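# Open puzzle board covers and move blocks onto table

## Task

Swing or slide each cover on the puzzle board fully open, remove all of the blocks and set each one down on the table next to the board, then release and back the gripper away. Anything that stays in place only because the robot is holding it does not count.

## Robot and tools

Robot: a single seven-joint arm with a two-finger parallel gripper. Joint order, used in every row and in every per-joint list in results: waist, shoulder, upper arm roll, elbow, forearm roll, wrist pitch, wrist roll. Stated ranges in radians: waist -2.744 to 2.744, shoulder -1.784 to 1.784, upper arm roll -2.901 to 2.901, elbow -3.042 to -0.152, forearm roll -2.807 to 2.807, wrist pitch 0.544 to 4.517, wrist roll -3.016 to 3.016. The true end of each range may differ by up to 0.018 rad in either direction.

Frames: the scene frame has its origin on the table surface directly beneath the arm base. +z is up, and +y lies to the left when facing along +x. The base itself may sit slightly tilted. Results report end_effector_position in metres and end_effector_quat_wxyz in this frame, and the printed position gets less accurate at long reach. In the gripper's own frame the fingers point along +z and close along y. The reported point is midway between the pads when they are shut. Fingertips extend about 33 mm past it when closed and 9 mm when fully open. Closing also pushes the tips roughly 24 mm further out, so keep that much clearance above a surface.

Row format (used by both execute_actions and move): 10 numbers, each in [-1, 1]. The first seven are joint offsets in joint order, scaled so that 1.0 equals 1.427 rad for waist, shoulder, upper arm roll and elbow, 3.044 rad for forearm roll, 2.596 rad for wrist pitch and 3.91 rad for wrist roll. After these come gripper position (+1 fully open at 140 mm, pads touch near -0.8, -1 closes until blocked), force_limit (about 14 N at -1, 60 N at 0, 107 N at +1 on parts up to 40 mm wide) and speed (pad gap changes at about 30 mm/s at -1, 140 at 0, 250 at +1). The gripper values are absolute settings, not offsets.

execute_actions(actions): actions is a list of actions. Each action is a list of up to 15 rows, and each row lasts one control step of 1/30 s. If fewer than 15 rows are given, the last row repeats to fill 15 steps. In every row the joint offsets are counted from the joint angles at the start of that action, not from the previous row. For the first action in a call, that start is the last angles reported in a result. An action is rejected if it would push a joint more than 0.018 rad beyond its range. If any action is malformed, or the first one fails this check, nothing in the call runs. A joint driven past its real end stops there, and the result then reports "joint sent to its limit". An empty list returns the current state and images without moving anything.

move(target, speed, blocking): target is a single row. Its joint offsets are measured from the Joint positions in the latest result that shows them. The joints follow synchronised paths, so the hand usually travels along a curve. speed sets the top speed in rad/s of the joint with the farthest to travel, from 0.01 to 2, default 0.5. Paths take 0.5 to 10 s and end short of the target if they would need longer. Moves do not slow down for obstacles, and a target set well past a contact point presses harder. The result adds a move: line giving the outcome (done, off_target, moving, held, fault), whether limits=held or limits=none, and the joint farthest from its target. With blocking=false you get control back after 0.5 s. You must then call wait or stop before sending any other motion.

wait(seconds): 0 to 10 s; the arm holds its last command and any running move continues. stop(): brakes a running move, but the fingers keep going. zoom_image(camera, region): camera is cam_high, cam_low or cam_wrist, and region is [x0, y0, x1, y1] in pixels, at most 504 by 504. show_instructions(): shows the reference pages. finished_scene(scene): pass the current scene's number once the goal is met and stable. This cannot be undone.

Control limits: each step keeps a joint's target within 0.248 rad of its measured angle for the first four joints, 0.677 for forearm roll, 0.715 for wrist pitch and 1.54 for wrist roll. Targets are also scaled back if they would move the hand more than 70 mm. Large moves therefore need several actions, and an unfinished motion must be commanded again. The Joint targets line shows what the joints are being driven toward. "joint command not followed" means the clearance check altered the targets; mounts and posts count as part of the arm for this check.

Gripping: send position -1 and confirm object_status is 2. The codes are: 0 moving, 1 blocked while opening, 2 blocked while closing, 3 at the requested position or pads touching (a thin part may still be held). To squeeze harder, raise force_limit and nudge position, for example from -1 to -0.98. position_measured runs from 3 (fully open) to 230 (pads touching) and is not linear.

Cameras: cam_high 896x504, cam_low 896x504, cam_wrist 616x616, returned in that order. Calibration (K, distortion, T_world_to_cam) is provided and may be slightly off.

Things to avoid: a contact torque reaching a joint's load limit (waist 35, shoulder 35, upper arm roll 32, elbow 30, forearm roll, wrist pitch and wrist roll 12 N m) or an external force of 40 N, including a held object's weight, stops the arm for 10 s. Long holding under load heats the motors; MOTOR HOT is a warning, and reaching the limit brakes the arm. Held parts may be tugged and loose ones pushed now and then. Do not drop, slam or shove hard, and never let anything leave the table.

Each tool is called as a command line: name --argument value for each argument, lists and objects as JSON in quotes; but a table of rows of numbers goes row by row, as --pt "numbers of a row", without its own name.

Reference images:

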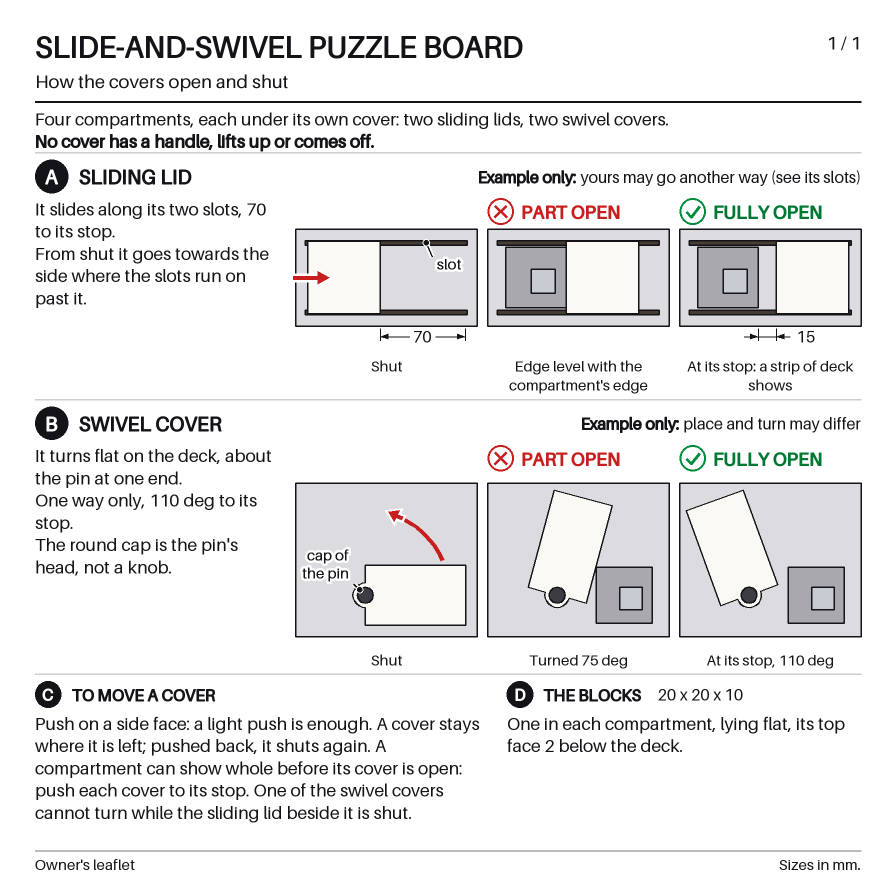

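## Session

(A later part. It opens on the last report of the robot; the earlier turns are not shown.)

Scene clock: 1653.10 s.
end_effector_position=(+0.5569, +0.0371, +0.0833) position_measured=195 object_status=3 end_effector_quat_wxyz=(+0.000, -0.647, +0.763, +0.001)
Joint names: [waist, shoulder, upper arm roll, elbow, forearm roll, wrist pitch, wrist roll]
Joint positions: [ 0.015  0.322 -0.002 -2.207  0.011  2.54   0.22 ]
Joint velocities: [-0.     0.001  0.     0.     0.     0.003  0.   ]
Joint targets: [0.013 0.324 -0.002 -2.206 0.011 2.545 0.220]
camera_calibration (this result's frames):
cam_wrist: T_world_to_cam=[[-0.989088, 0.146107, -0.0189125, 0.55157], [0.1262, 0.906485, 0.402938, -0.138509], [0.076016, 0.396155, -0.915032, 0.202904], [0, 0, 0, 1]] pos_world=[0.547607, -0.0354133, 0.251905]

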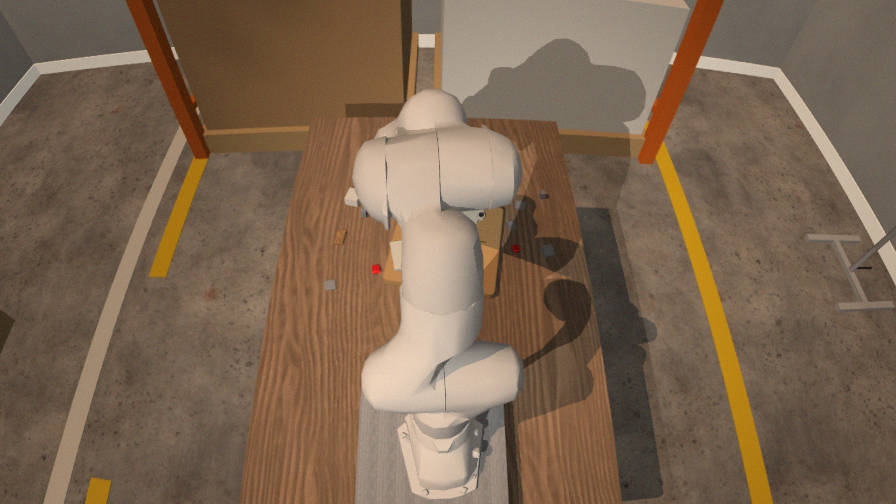

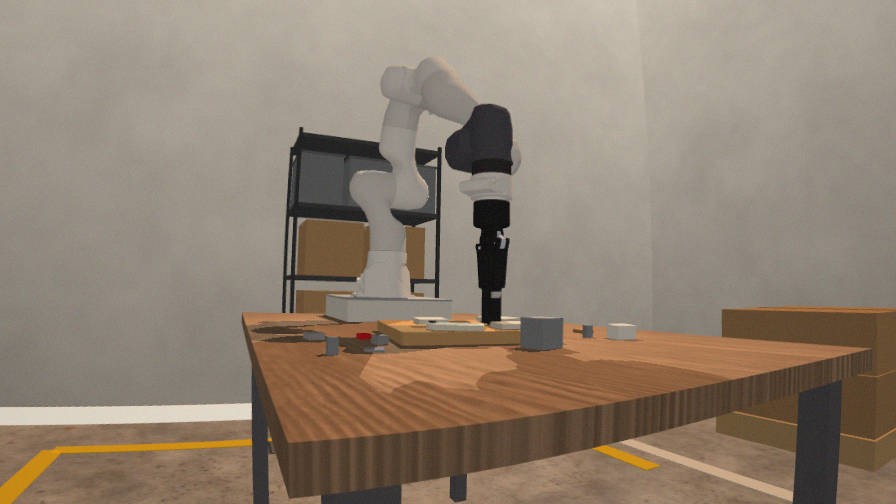

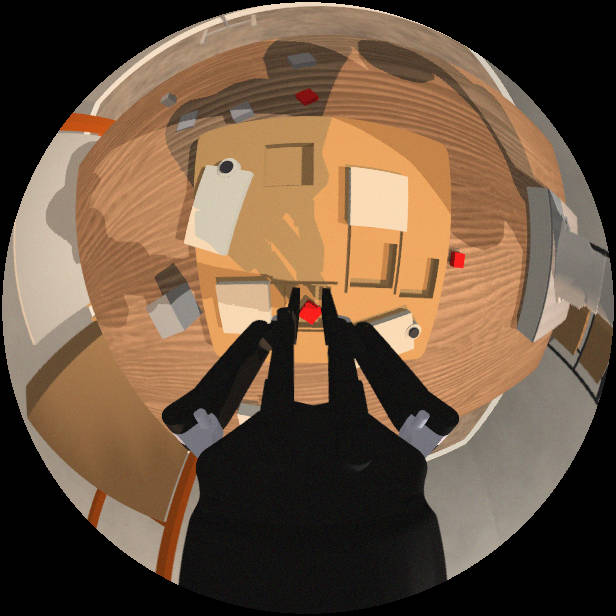

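execute_actions --actions '[[[-0.001,0.0021,0,0.0007,0,0.0022,0,-0.52,-0.2,-0.5],[-0.001,0.0028,0,0.0007,0,0.0028,0,-0.52,-0.2,-0.5],[-0.001,0.0035,0,0.0007,0,0.0034,0,-0.52,-0.2,-0.5],[-0.001,0.0044,0,0.0007,0,0.0041,0,-0.52,-0.2,-0.5],[-0.001,0.0052,0,0.0007,0,0.0048,0,-0.52,-0.2,-0.5],[-0.001,0.006,0,0.0007,0,0.0054,0,-0.52,-0.2,-0.5],[-0.001,0.0069,0,0.0007,0,0.0059,0,-0.52,-0.2,-0.5],[-0.001,0.0077,0,0.0007,0,0.0064,0,-0.52,-0.2,-0.5],[-0.001,0.0086,0,0.0007,0,0.0068,0,-0.52,-0.2,-0.5],[-0.001,0.0094,0,0.0007,0,0.0073,0,-0.52,-0.2,-0.5],[-0.001,0.0102,0,0.0007,0,0.0078,0,-0.52,-0.2,-0.5],[-0.001,0.0111,0,0.0007,0,0.008,0,-0.52,-0.2,-0.5],[-0.001,0.0118,0,0.0007,0,0.0082,0,-0.52,-0.2,-0.5],[-0.001,0.0122,0,0.0007,0,0.0081,0,-0.52,-0.2,-0.5],[-0.001,0.0124,0,0.0007,0,0.008,0,-0.52,-0.2,-0.5]]]'

zoom_image --camera "cam_wrist" --region '[280, 274, 343, 337]'

Scene clock: 1673.03 s.
end_effector_position=(+0.5569, +0.0371, +0.0770) position_measured=195 object_status=3 end_effector_quat_wxyz=(+0.000, -0.647, +0.763, +0.001)
Joint names: [waist, shoulder, upper arm roll, elbow, forearm roll, wrist pitch, wrist roll]
Joint positions: [ 0.015  0.335 -0.002 -2.207  0.011  2.553  0.22 ]
Joint velocities: [ 0.001  0.025 -0.    -0.    -0.001  0.015 -0.002]
Joint targets: [0.013 0.340 -0.002 -2.206 0.011 2.560 0.220]
camera_calibration (this result's frames):
cam_wrist: T_world_to_cam=[[-0.989075, 0.146176, -0.0190467, 0.551474], [0.126219, 0.906529, 0.402833, -0.135911], [0.0761511, 0.396028, -0.915075, 0.197098], [0, 0, 0, 1]] pos_world=[0.547595, -0.0354611, 0.245613]

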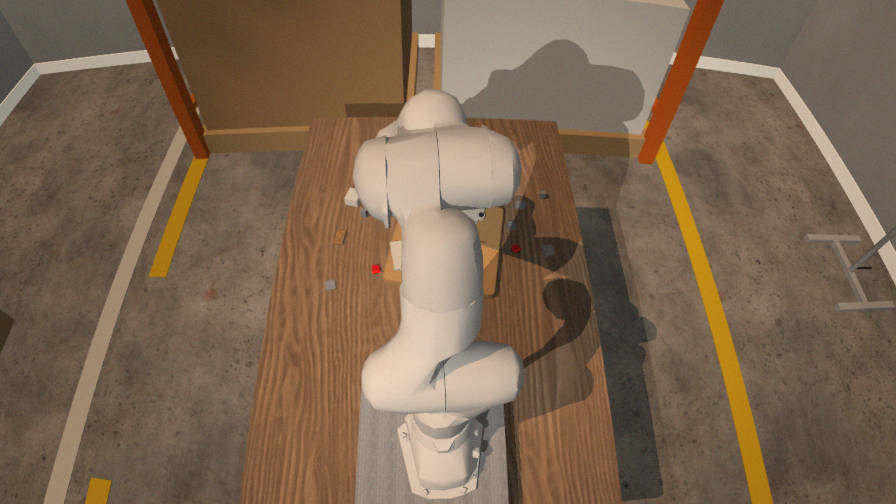

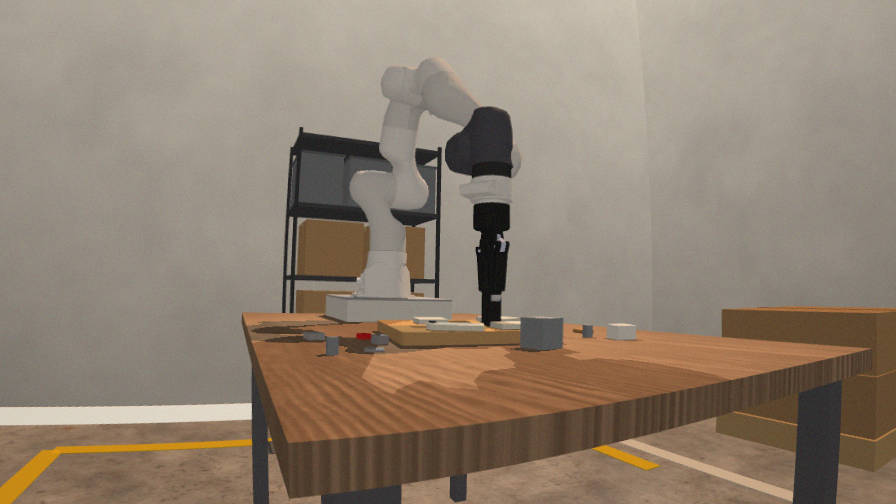

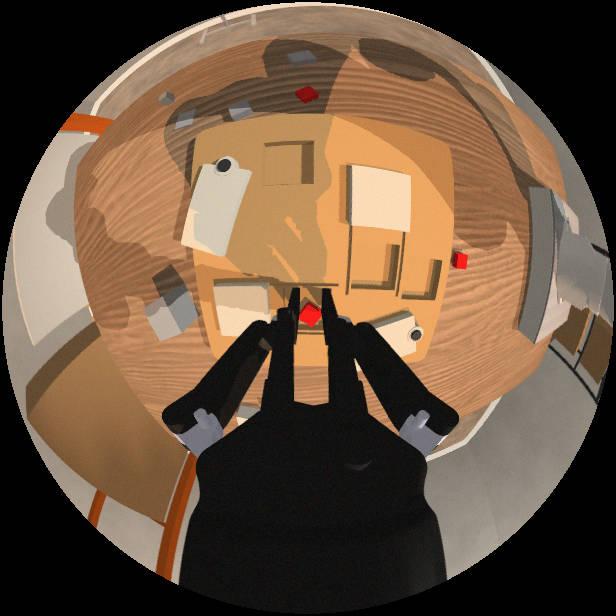

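Region (280, 274, 343, 337) of cam_wrist's 616x616 image, scaled by 8.000, with more detail than that image has.

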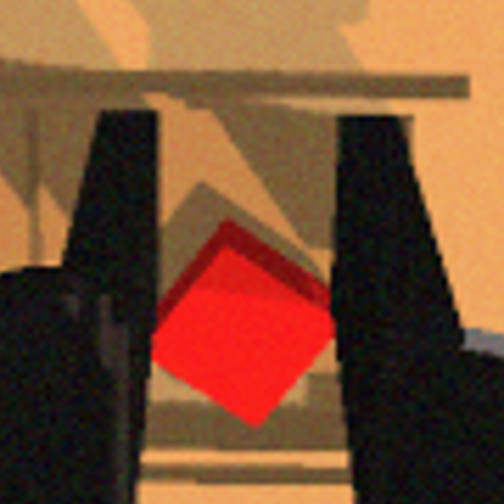

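execute_actions --actions '[]'

Scene clock: 1730.67 s.
end_effector_position=(+0.5573, +0.0371, +0.0764) position_measured=195 object_status=3 end_effector_quat_wxyz=(+0.001, -0.647, +0.763, +0.001)
Joint names: [waist, shoulder, upper arm roll, elbow, forearm roll, wrist pitch, wrist roll]
Joint positions: [ 0.015  0.337 -0.002 -2.207  0.011  2.556  0.22 ]
Joint velocities: [-0.     0.    -0.    -0.     0.001  0.002  0.001]
Joint targets: [0.013 0.340 -0.002 -2.206 0.011 2.560 0.220]
camera_calibration (this result's frames):
cam_wrist: T_world_to_cam=[[-0.989049, 0.146188, -0.0202631, 0.551921], [0.125731, 0.906506, 0.403037, -0.135471], [0.0772879, 0.396076, -0.914959, 0.195867], [0, 0, 0, 1]] pos_world=[0.547771, -0.0354568, 0.244994]

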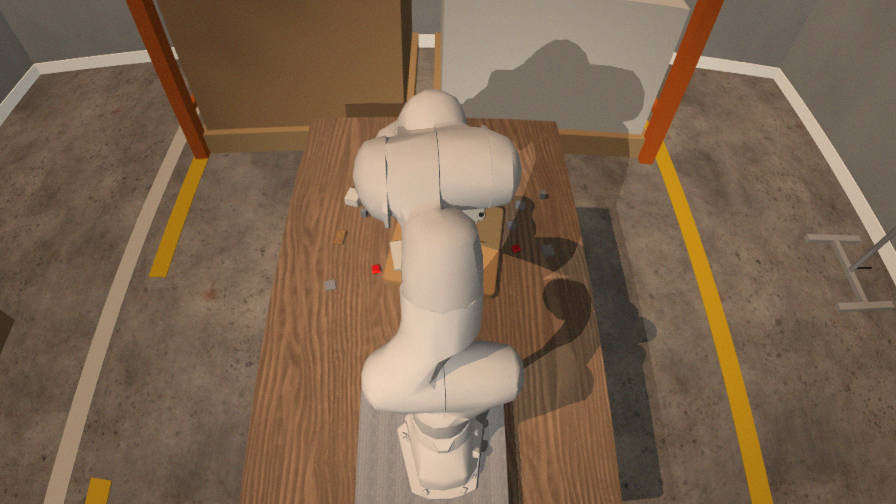

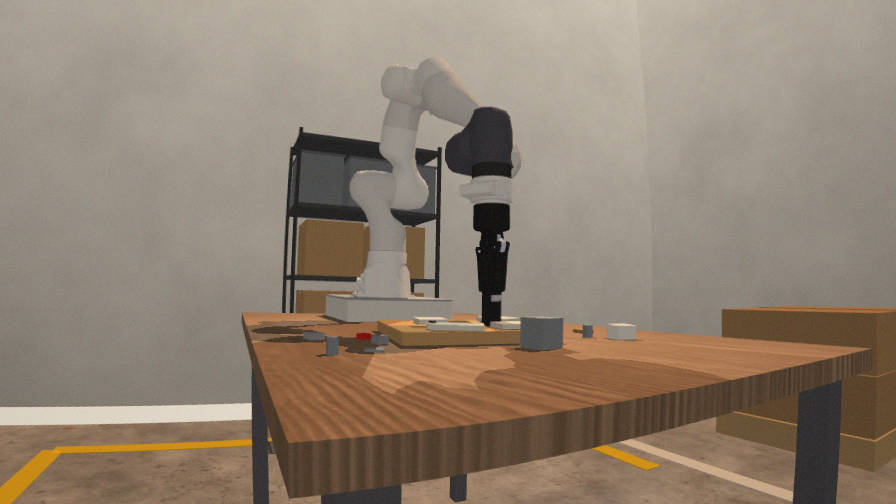

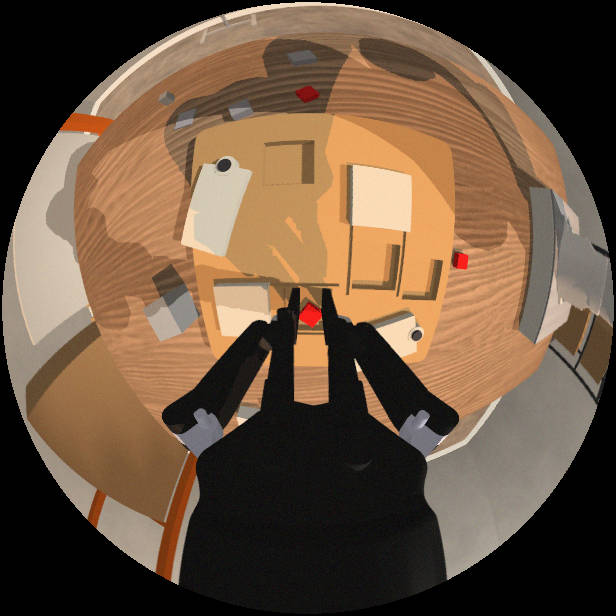

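zoom_image --camera "cam_wrist" --region '[280, 274, 343, 337]'

Region (280, 274, 343, 337) of cam_wrist's 616x616 image, scaled by 8.000, with more detail than that image has.

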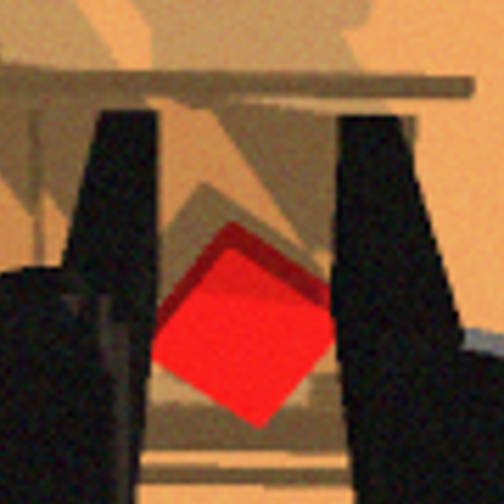

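execute_actions --actions '[[[0,0.0024,0,0.0007,0,0.0016,0,-0.52,-0.2,-0.5],[0,0.003,0,0.0007,0,0.0019,0,-0.52,-0.2,-0.5],[0,0.0037,0,0.0007,0,0.0022,0,-0.52,-0.2,-0.5],[0,0.0044,0,0.0007,0,0.0025,0,-0.52,-0.2,-0.5],[0,0.0051,0,0.0007,0,0.0028,0,-0.52,-0.2,-0.5],[0,0.0058,0,0.0007,0,0.0031,0,-0.52,-0.2,-0.5],[0,0.0065,0,0.0007,0,0.0034,0,-0.52,-0.2,-0.5],[0,0.0072,0,0.0007,0,0.0037,0,-0.52,-0.2,-0.5],[0,0.0079,0,0.0007,0,0.0039,0,-0.52,-0.2,-0.5],[0,0.0085,0,0.0007,0,0.004,0,-0.52,-0.2,-0.5],[0,0.009,0,0.0007,0,0.004,0,-0.52,-0.2,-0.5],[0,0.0092,0,0.0007,0,0.0038,0,-0.52,-0.2,-0.5]]]'

zoom_image --camera "cam_wrist" --region '[280, 274, 343, 337]'

Scene clock: 1755.20 s.
end_effector_position=(+0.5556, +0.0369, +0.0712) position_measured=195 object_status=3 end_effector_quat_wxyz=(-0.002, -0.647, +0.763, +0.002)
Joint names: [waist, shoulder, upper arm roll, elbow, forearm roll, wrist pitch, wrist roll]
Joint positions: [ 0.015  0.347 -0.002 -2.207  0.011  2.561  0.22 ]
Joint velocities: [-0.     0.003  0.001  0.001  0.001  0.006  0.   ]
Joint targets: [0.015 0.350 -0.002 -2.206 0.011 2.566 0.220]
camera_calibration (this result's frames):
cam_wrist: T_world_to_cam=[[-0.989136, 0.146224, -0.0151212, 0.54978], [0.127886, 0.906661, 0.402008, -0.134142], [0.0724931, 0.395707, -0.915511, 0.194011], [0, 0, 0, 1]] pos_world=[0.546897, -0.0355414, 0.239858]

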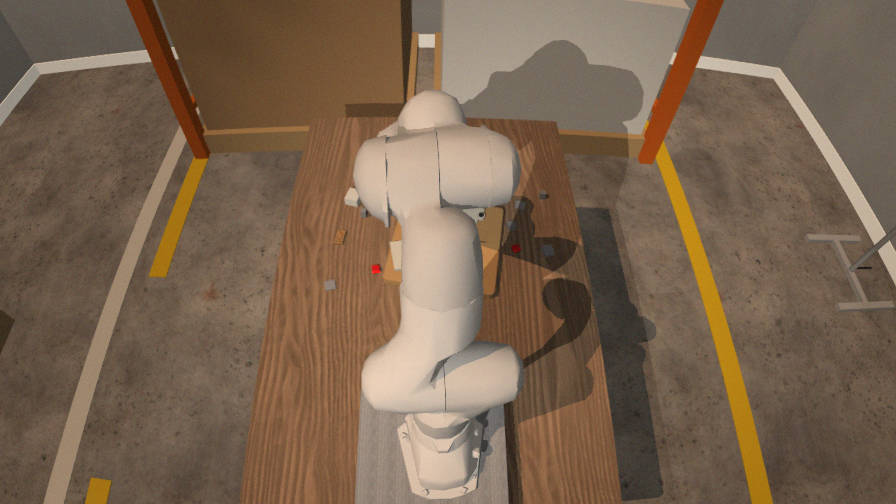

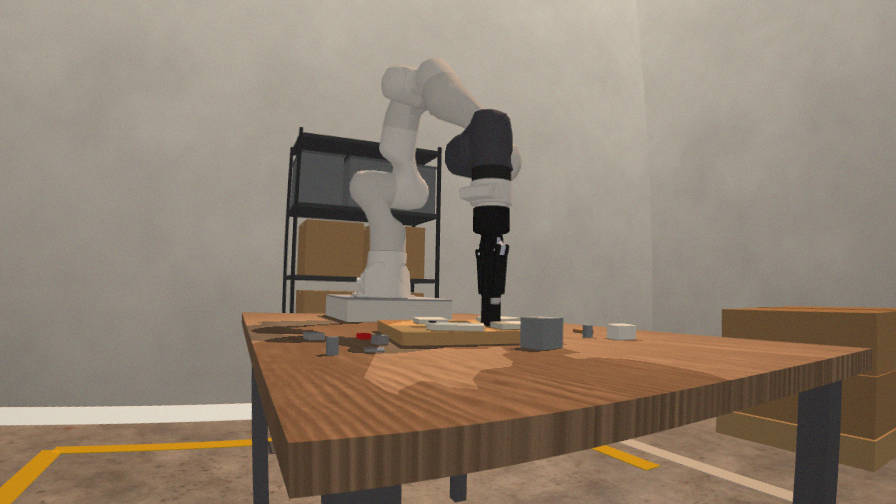

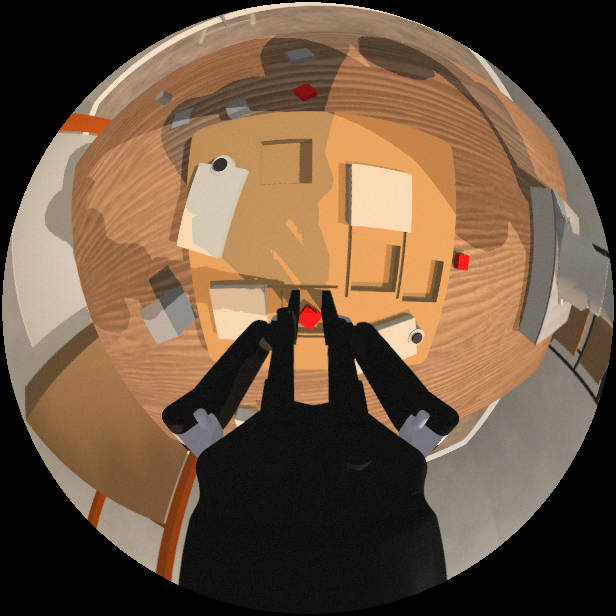

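Region (280, 274, 343, 337) of cam_wrist's 616x616 image, scaled by 8.000, with more detail than that image has.

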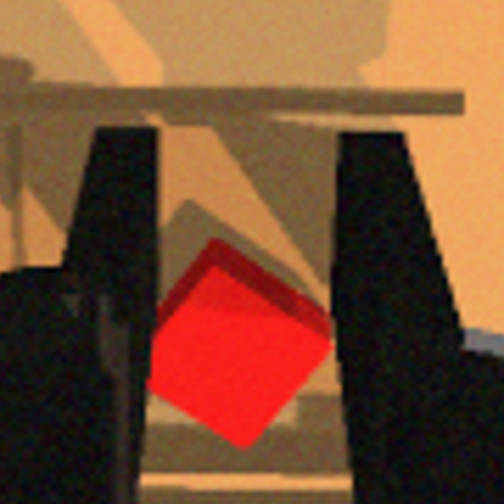

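execute_actions --actions '[[[0.002,0.0021,0,0.0007,0,0.0022,0.002,-0.52,-0.2,-0.5],[0.0028,0.0021,0,0.0007,0,0.0025,0.003,-0.52,-0.2,-0.5],[0.0036,0.0021,0,0.0007,0,0.0028,0.004,-0.52,-0.2,-0.5],[0.0045,0.0021,0,0.0007,0,0.0031,0.005,-0.52,-0.2,-0.5],[0.0054,0.0021,0,0.0007,0,0.0034,0.0056,-0.52,-0.2,-0.5],[0.0063,0.0021,0,0.0007,0,0.0037,0.0062,-0.52,-0.2,-0.5],[0.0072,0.0021,0,0.0007,0,0.004,0.0066,-0.52,-0.2,-0.5],[0.0081,0.0021,0,0.0007,0,0.0043,0.007,-0.52,-0.2,-0.5],[0.009,0.0021,0,0.0007,0,0.0045,0.007,-0.52,-0.2,-0.5],[0.0099,0.0021,0,0.0007,0,0.0047,0.007,-0.52,-0.2,-0.5],[0.0108,0.0021,0,0.0007,0,0.0048,0.0068,-0.52,-0.2,-0.5],[0.0117,0.0021,0,0.0007,0,0.0048,0.0065,-0.52,-0.2,-0.5],[0.0124,0.0021,0,0.0007,0,0.0047,0.006,-0.52,-0.2,-0.5],[0.0128,0.0021,0,0.0007,0,0.0046,0.0056,-0.52,-0.2,-0.5],[0.013,0.0021,0,0.0007,0,0.0045,0.0056,-0.52,-0.2,-0.5]]]'

execute_actions --actions '[]'

zoom_image --camera "cam_wrist" --region '[280, 274, 343, 337]'

Scene clock: 1769.73 s.
end_effector_position=(+0.5568, +0.0432, +0.0714) position_measured=195 object_status=3 end_effector_quat_wxyz=(+0.000, -0.645, +0.764, +0.001)
Joint names: [waist, shoulder, upper arm roll, elbow, forearm roll, wrist pitch, wrist roll]
Joint positions: [ 0.027  0.348 -0.003 -2.207  0.011  2.567  0.235]
Joint velocities: [ 0.004  0.001 -0.012 -0.001  0.001 -0.     0.008]
Joint targets: [0.033 0.350 -0.002 -2.206 0.011 2.573 0.242]
camera_calibration (this result's frames):
cam_wrist: T_world_to_cam=[[-0.988484, 0.149949, -0.0203535, 0.54995], [0.129167, 0.906154, 0.402741, -0.140872], [0.0788338, 0.395474, -0.915088, 0.188113], [0, 0, 0, 1]] pos_world=[0.546983, -0.0292065, 0.240068]

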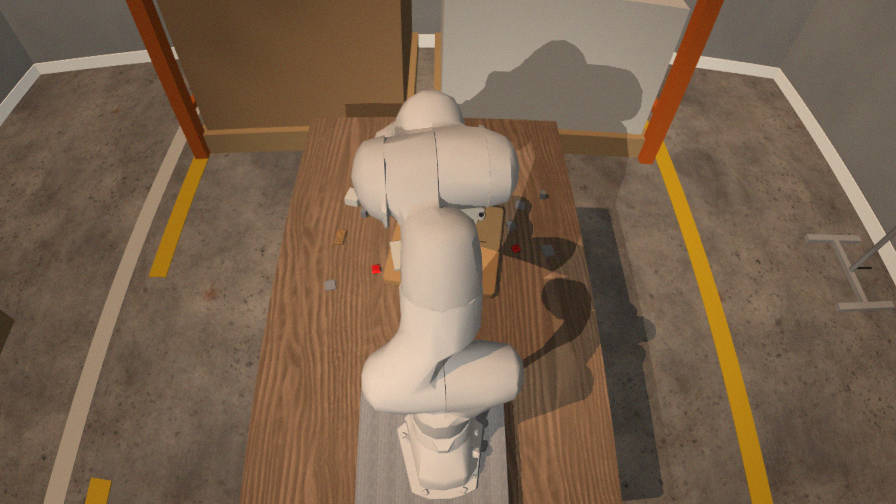

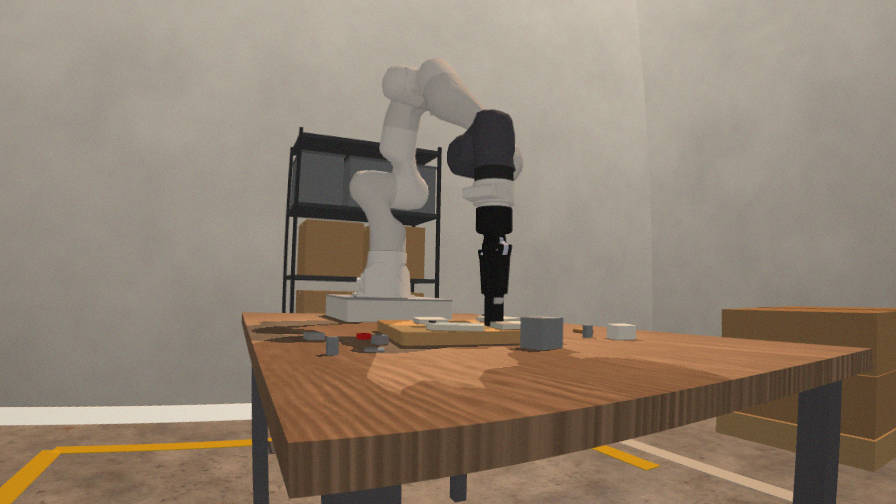

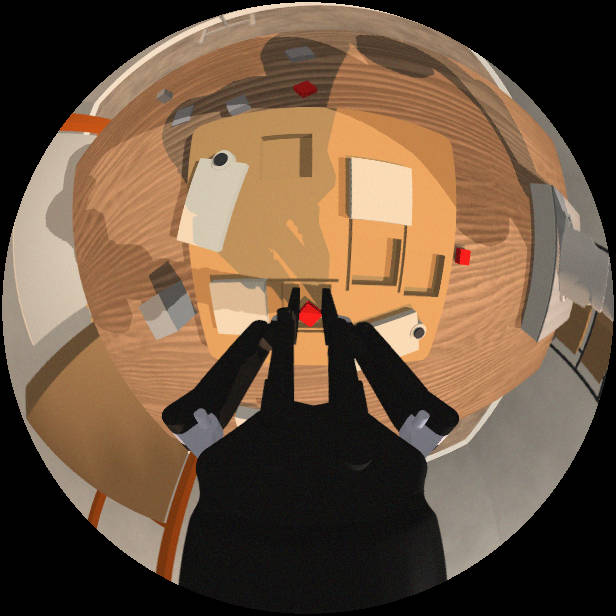

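Scene clock: 1769.73 s.
end_effector_position=(+0.5568, +0.0432, +0.0714) position_measured=195 object_status=3 end_effector_quat_wxyz=(+0.000, -0.645, +0.764, +0.001)
Joint names: [waist, shoulder, upper arm roll, elbow, forearm roll, wrist pitch, wrist roll]
Joint positions: [ 0.027  0.348 -0.003 -2.207  0.011  2.567  0.235]
Joint velocities: [ 0.004  0.001 -0.012 -0.001  0.001 -0.     0.008]
Joint targets: [0.033 0.350 -0.002 -2.206 0.011 2.573 0.242]
camera_calibration (this result's frames):
cam_wrist: T_world_to_cam=[[-0.988484, 0.149949, -0.0203535, 0.54995], [0.129167, 0.906154, 0.402741, -0.140872], [0.0788338, 0.395474, -0.915088, 0.188113], [0, 0, 0, 1]] pos_world=[0.546983, -0.0292065, 0.240068]

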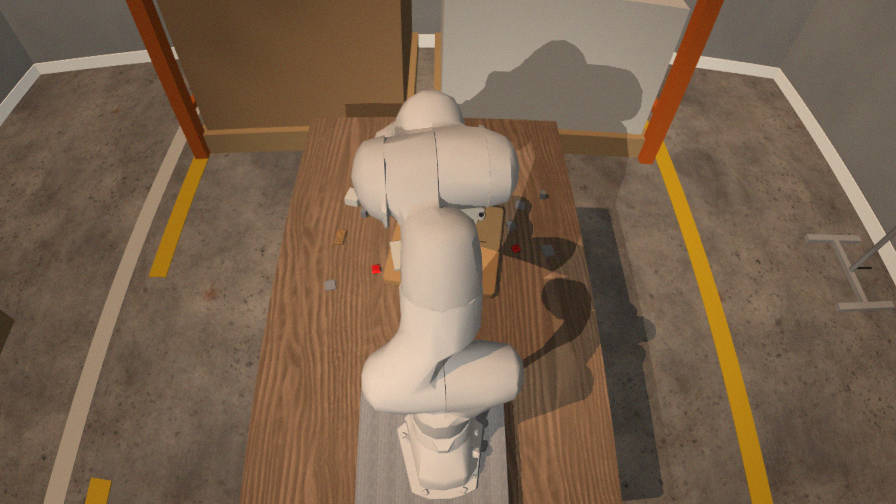

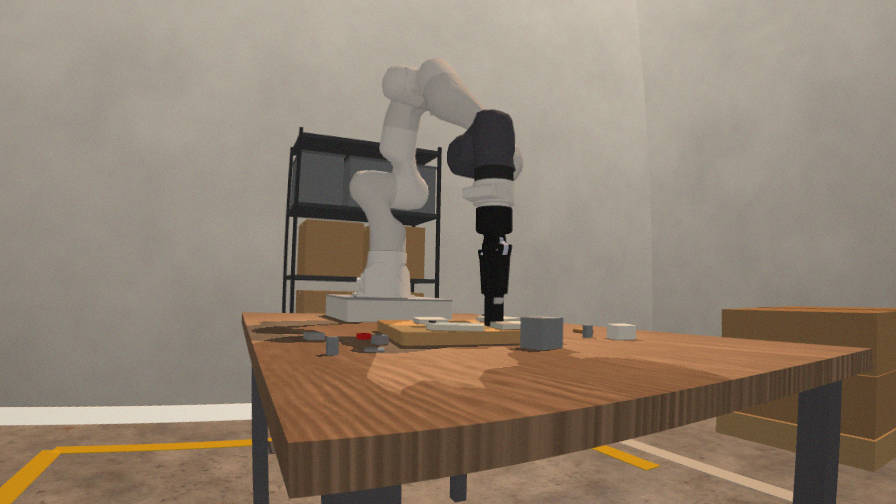

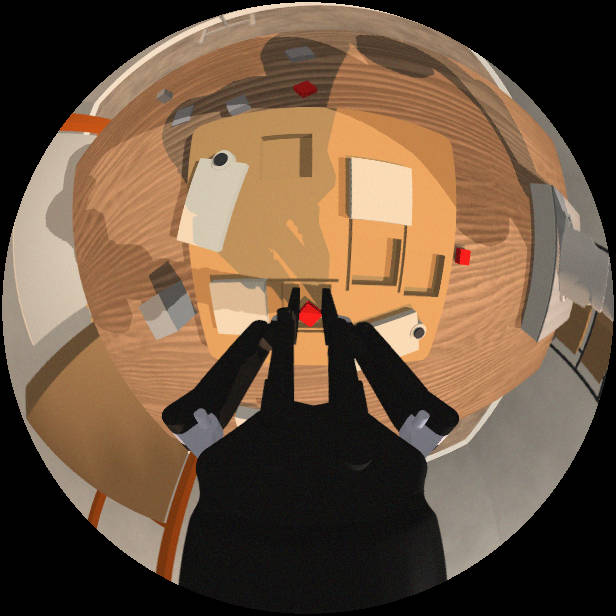

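Region (280, 274, 343, 337) of cam_wrist's 616x616 image, scaled by 8.000, with more detail than that image has.

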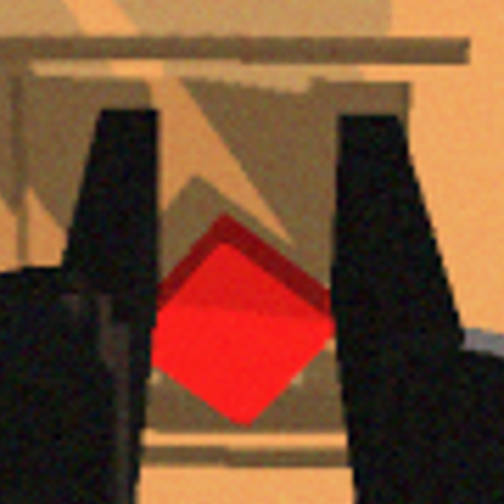

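execute_actions --actions '[[[0,0.0014,0,0.0021,0,0.0008,0,-0.52,-0.2,-0.5],[-0.001,0.0017,0,0.0026,0,0.0008,0,-0.52,-0.2,-0.5],[-0.0018,0.002,0,0.0031,0,0.0008,0,-0.52,-0.2,-0.5],[-0.002,0.0023,0,0.0036,0,0.0008,0,-0.52,-0.2,-0.5],[-0.0021,0.0027,0,0.0042,0,0.0008,0,-0.52,-0.2,-0.5],[-0.0022,0.0031,0,0.0048,0,0.0008,0,-0.52,-0.2,-0.5],[-0.0023,0.0035,0,0.0054,0,0.0008,0,-0.52,-0.2,-0.5],[-0.0024,0.0039,0,0.006,0,0.0008,0,-0.52,-0.2,-0.5],[-0.0025,0.0043,0,0.0066,0,0.0008,0,-0.52,-0.2,-0.5],[-0.0026,0.0047,0,0.0072,0,0.0008,0,-0.52,-0.2,-0.5],[-0.0027,0.0051,0,0.0078,0,0.0008,0,-0.52,-0.2,-0.5],[-0.0028,0.0055,0,0.0083,0,0.0008,0,-0.52,-0.2,-0.5]]]'

zoom_image --camera "cam_wrist" --region '[280, 274, 343, 337]'

Scene clock: 1864.33 s.
end_effector_position=(+0.5603, +0.0420, +0.0718) position_measured=195 object_status=3 end_effector_quat_wxyz=(+0.002, -0.643, +0.765, -0.000)
Joint names: [waist, shoulder, upper arm roll, elbow, forearm roll, wrist pitch, wrist roll]
Joint positions: [ 0.025  0.352 -0.003 -2.199  0.011  2.567  0.237]
Joint velocities: [-0.001  0.004  0.     0.006 -0.002  0.     0.   ]
Joint targets: [0.023 0.355 -0.003 -2.195 0.011 2.569 0.235]
camera_calibration (this result's frames):
cam_wrist: T_world_to_cam=[[-0.987668, 0.154737, -0.0238234, 0.553176], [0.132143, 0.905524, 0.403193, -0.14203], [0.0839617, 0.395073, -0.914805, 0.185777], [0, 0, 0, 1]] pos_world=[0.549524, -0.0303813, 0.240394]

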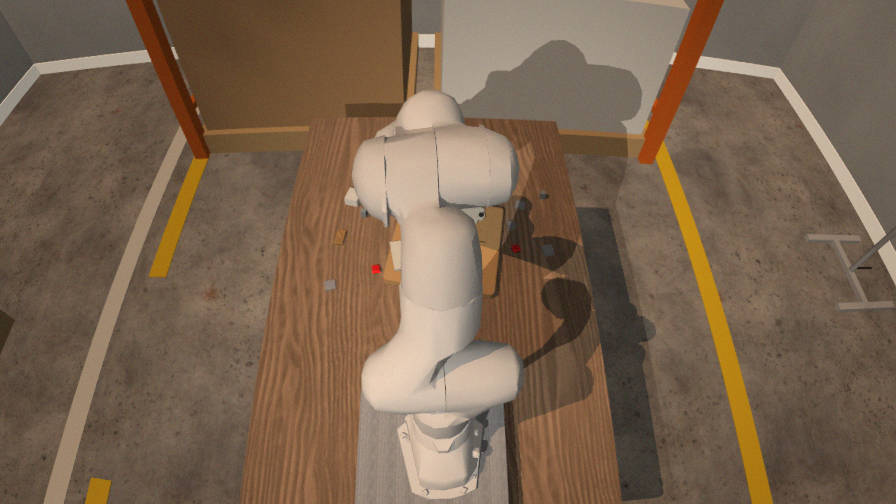

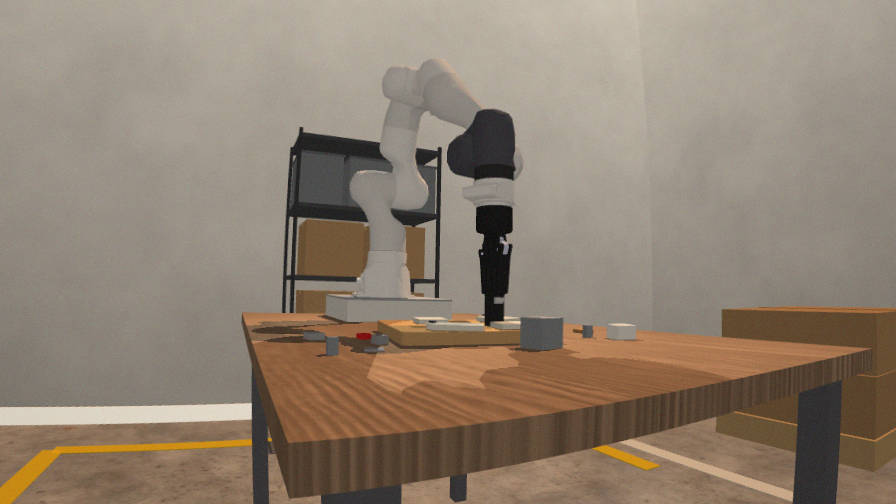

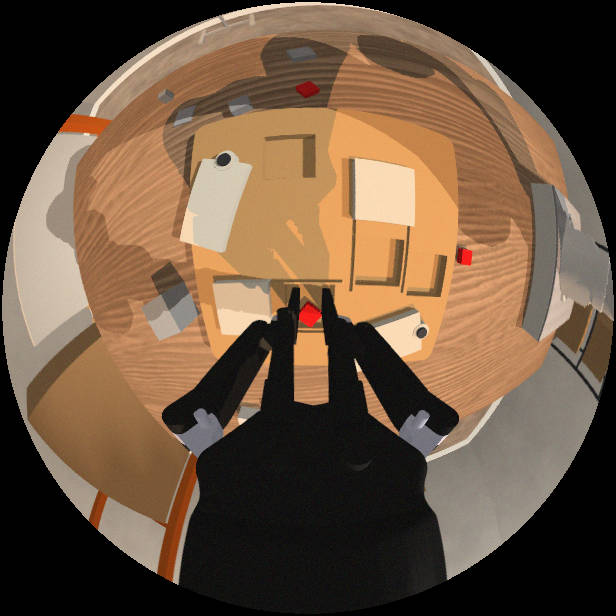

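Region (280, 274, 343, 337) of cam_wrist's 616x616 image, scaled by 8.000, with more detail than that image has.

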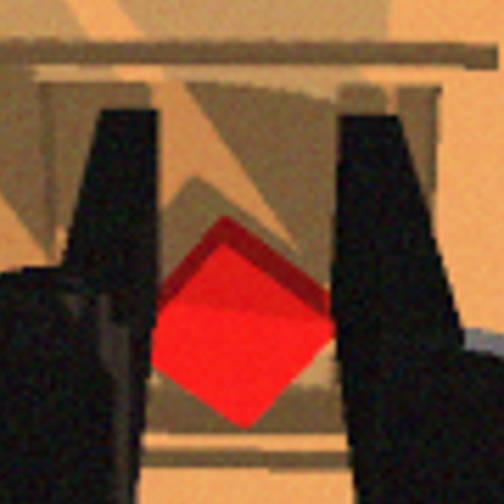

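execute_actions --actions '[[[0,0.0014,0,0.002,0,0,0,-0.48,-0.2,-0.6]]]'

zoom_image --camera "cam_wrist" --region '[280, 274, 343, 337]'

Scene clock: 1871.27 s.
end_effector_position=(+0.5606, +0.0419, +0.0718) position_measured=190 object_status=3 end_effector_quat_wxyz=(+0.002, -0.643, +0.766, -0.000)
Joint names: [waist, shoulder, upper arm roll, elbow, forearm roll, wrist pitch, wrist roll]
Joint positions: [ 0.025  0.353 -0.003 -2.198  0.011  2.567  0.237]
Joint velocities: [-0.001  0.001  0.     0.001  0.001 -0.     0.002]
Joint targets: [0.025 0.354 -0.003 -2.196 0.011 2.567 0.237]
camera_calibration (this result's frames):
cam_wrist: T_world_to_cam=[[-0.987638, 0.154892, -0.0240701, 0.553443], [0.132182, 0.905497, 0.40324, -0.142032], [0.084254, 0.395074, -0.914778, 0.18563], [0, 0, 0, 1]] pos_world=[0.549736, -0.0304515, 0.240405]

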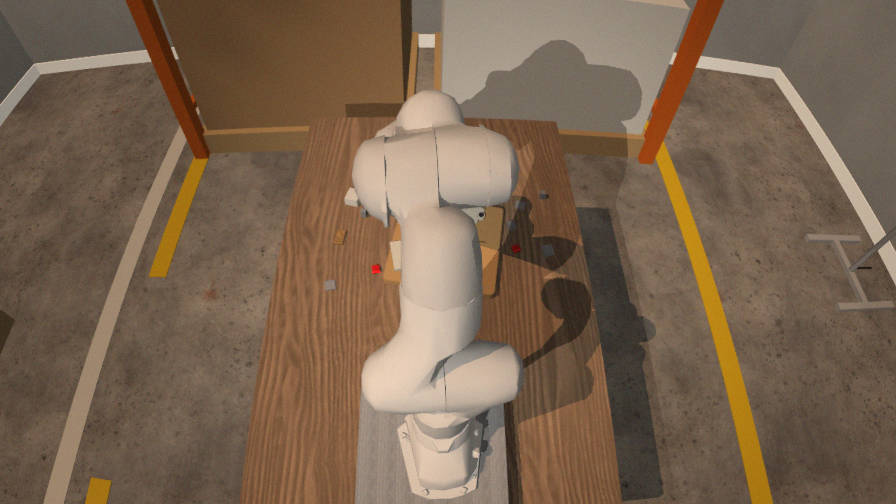

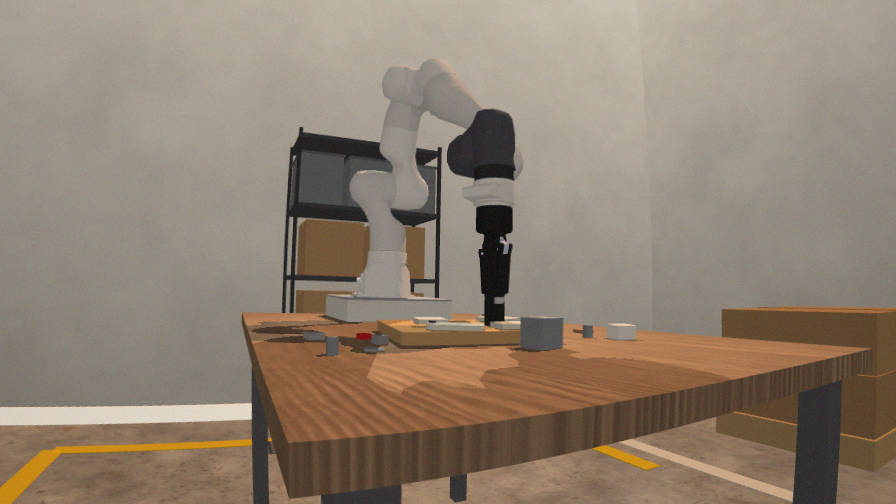

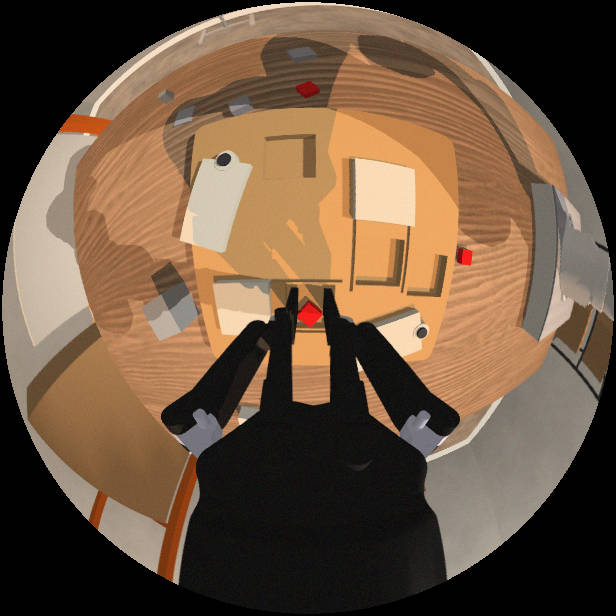

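Region (280, 274, 343, 337) of cam_wrist's 616x616 image, scaled by 8.000, with more detail than that image has.

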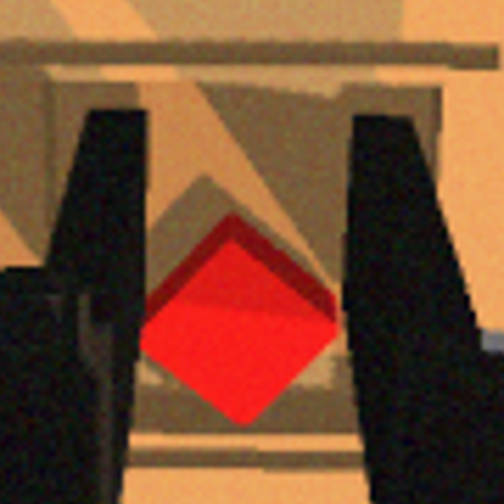

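execute_actions --actions '[[[0.002,0.0007,0,0.001,0,0,0,-0.48,-0.2,-0.6],[0.0027,0.0007,0,0.001,0,0,0,-0.48,-0.2,-0.6],[0.0034,0.0007,0,0.001,0,0,0,-0.48,-0.2,-0.6],[0.0041,0.0007,0,0.001,0,0,0,-0.48,-0.2,-0.6],[0.0048,0.0007,0,0.001,0,0,0,-0.48,-0.2,-0.6],[0.0055,0.0007,0,0.001,0,0,0,-0.48,-0.2,-0.6],[0.0062,0.0007,0,0.001,0,0,0,-0.48,-0.2,-0.6],[0.0069,0.0007,0,0.001,0,0,0,-0.48,-0.2,-0.6],[0.0076,0.0007,0,0.001,0,0,0,-0.48,-0.2,-0.6],[0.0083,0.0007,0,0.001,0,0,0,-0.48,-0.2,-0.6],[0.009,0.0007,0,0.001,0,0,0,-0.48,-0.2,-0.6],[0.0097,0.0007,0,0.001,0,0,0,-0.48,-0.2,-0.6],[0.0104,0.0007,0,0.001,0,0,0,-0.48,-0.2,-0.6],[0.0106,0.0007,0,0.001,0,0,0,-0.48,-0.2,-0.6]]]'

zoom_image --camera "cam_wrist" --region '[280, 274, 343, 337]'

Scene clock: 1884.43 s.
end_effector_position=(+0.5600, +0.0485, +0.0718) position_measured=190 object_status=3 end_effector_quat_wxyz=(+0.002, -0.648, +0.762, -0.000)
Joint names: [waist, shoulder, upper arm roll, elbow, forearm roll, wrist pitch, wrist roll]
Joint positions: [ 0.037  0.353 -0.003 -2.198  0.011  2.567  0.237]
Joint velocities: [ 0.018 -0.    -0.001 -0.001  0.     0.     0.001]
Joint targets: [0.040 0.354 -0.003 -2.197 0.011 2.567 0.237]
camera_calibration (this result's frames):
cam_wrist: T_world_to_cam=[[-0.989393, 0.143265, -0.0240103, 0.553445], [0.121536, 0.906933, 0.403363, -0.142041], [0.0795637, 0.396167, -0.914725, 0.185624], [0, 0, 0, 1]] pos_world=[0.550068, -0.0240059, 0.240378]

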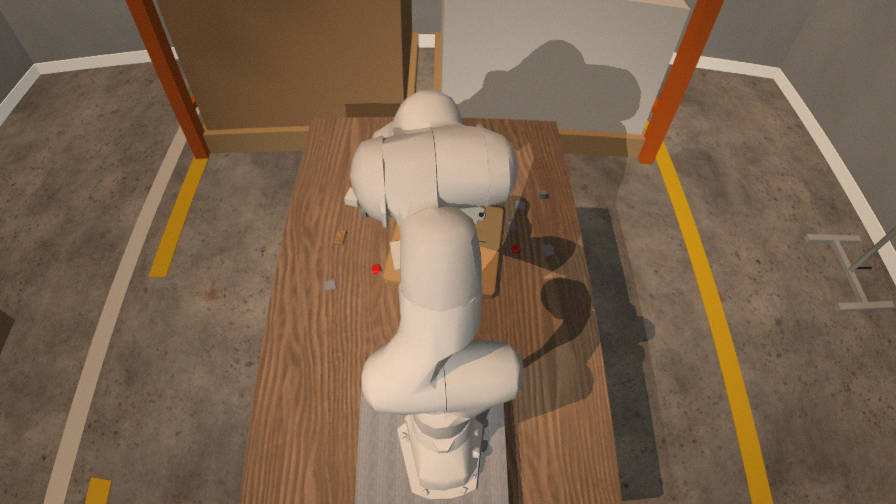

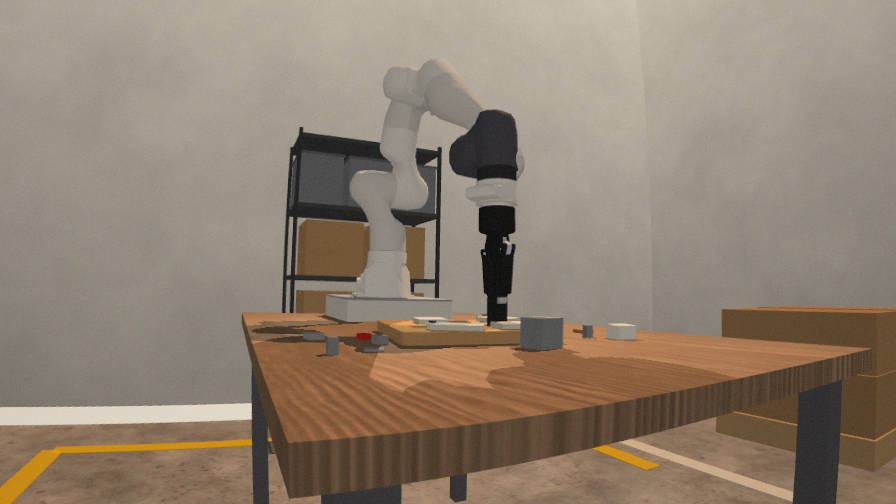

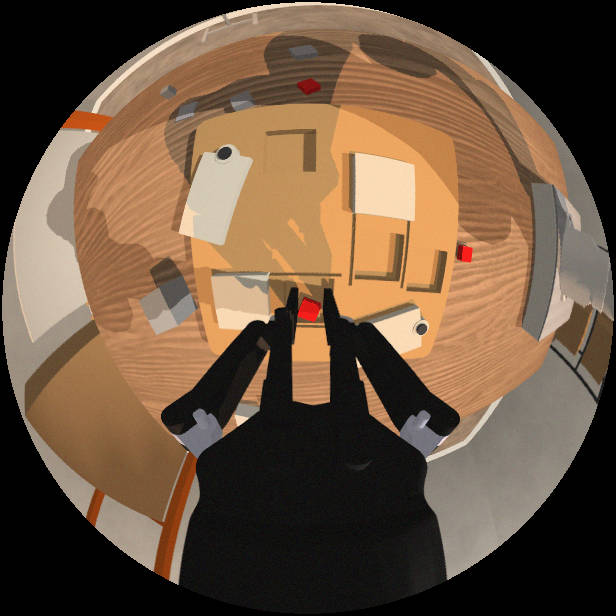

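Region (280, 274, 343, 337) of cam_wrist's 616x616 image, scaled by 8.000, with more detail than that image has.

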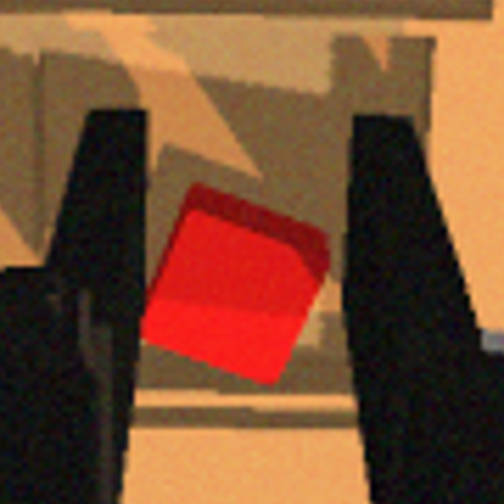

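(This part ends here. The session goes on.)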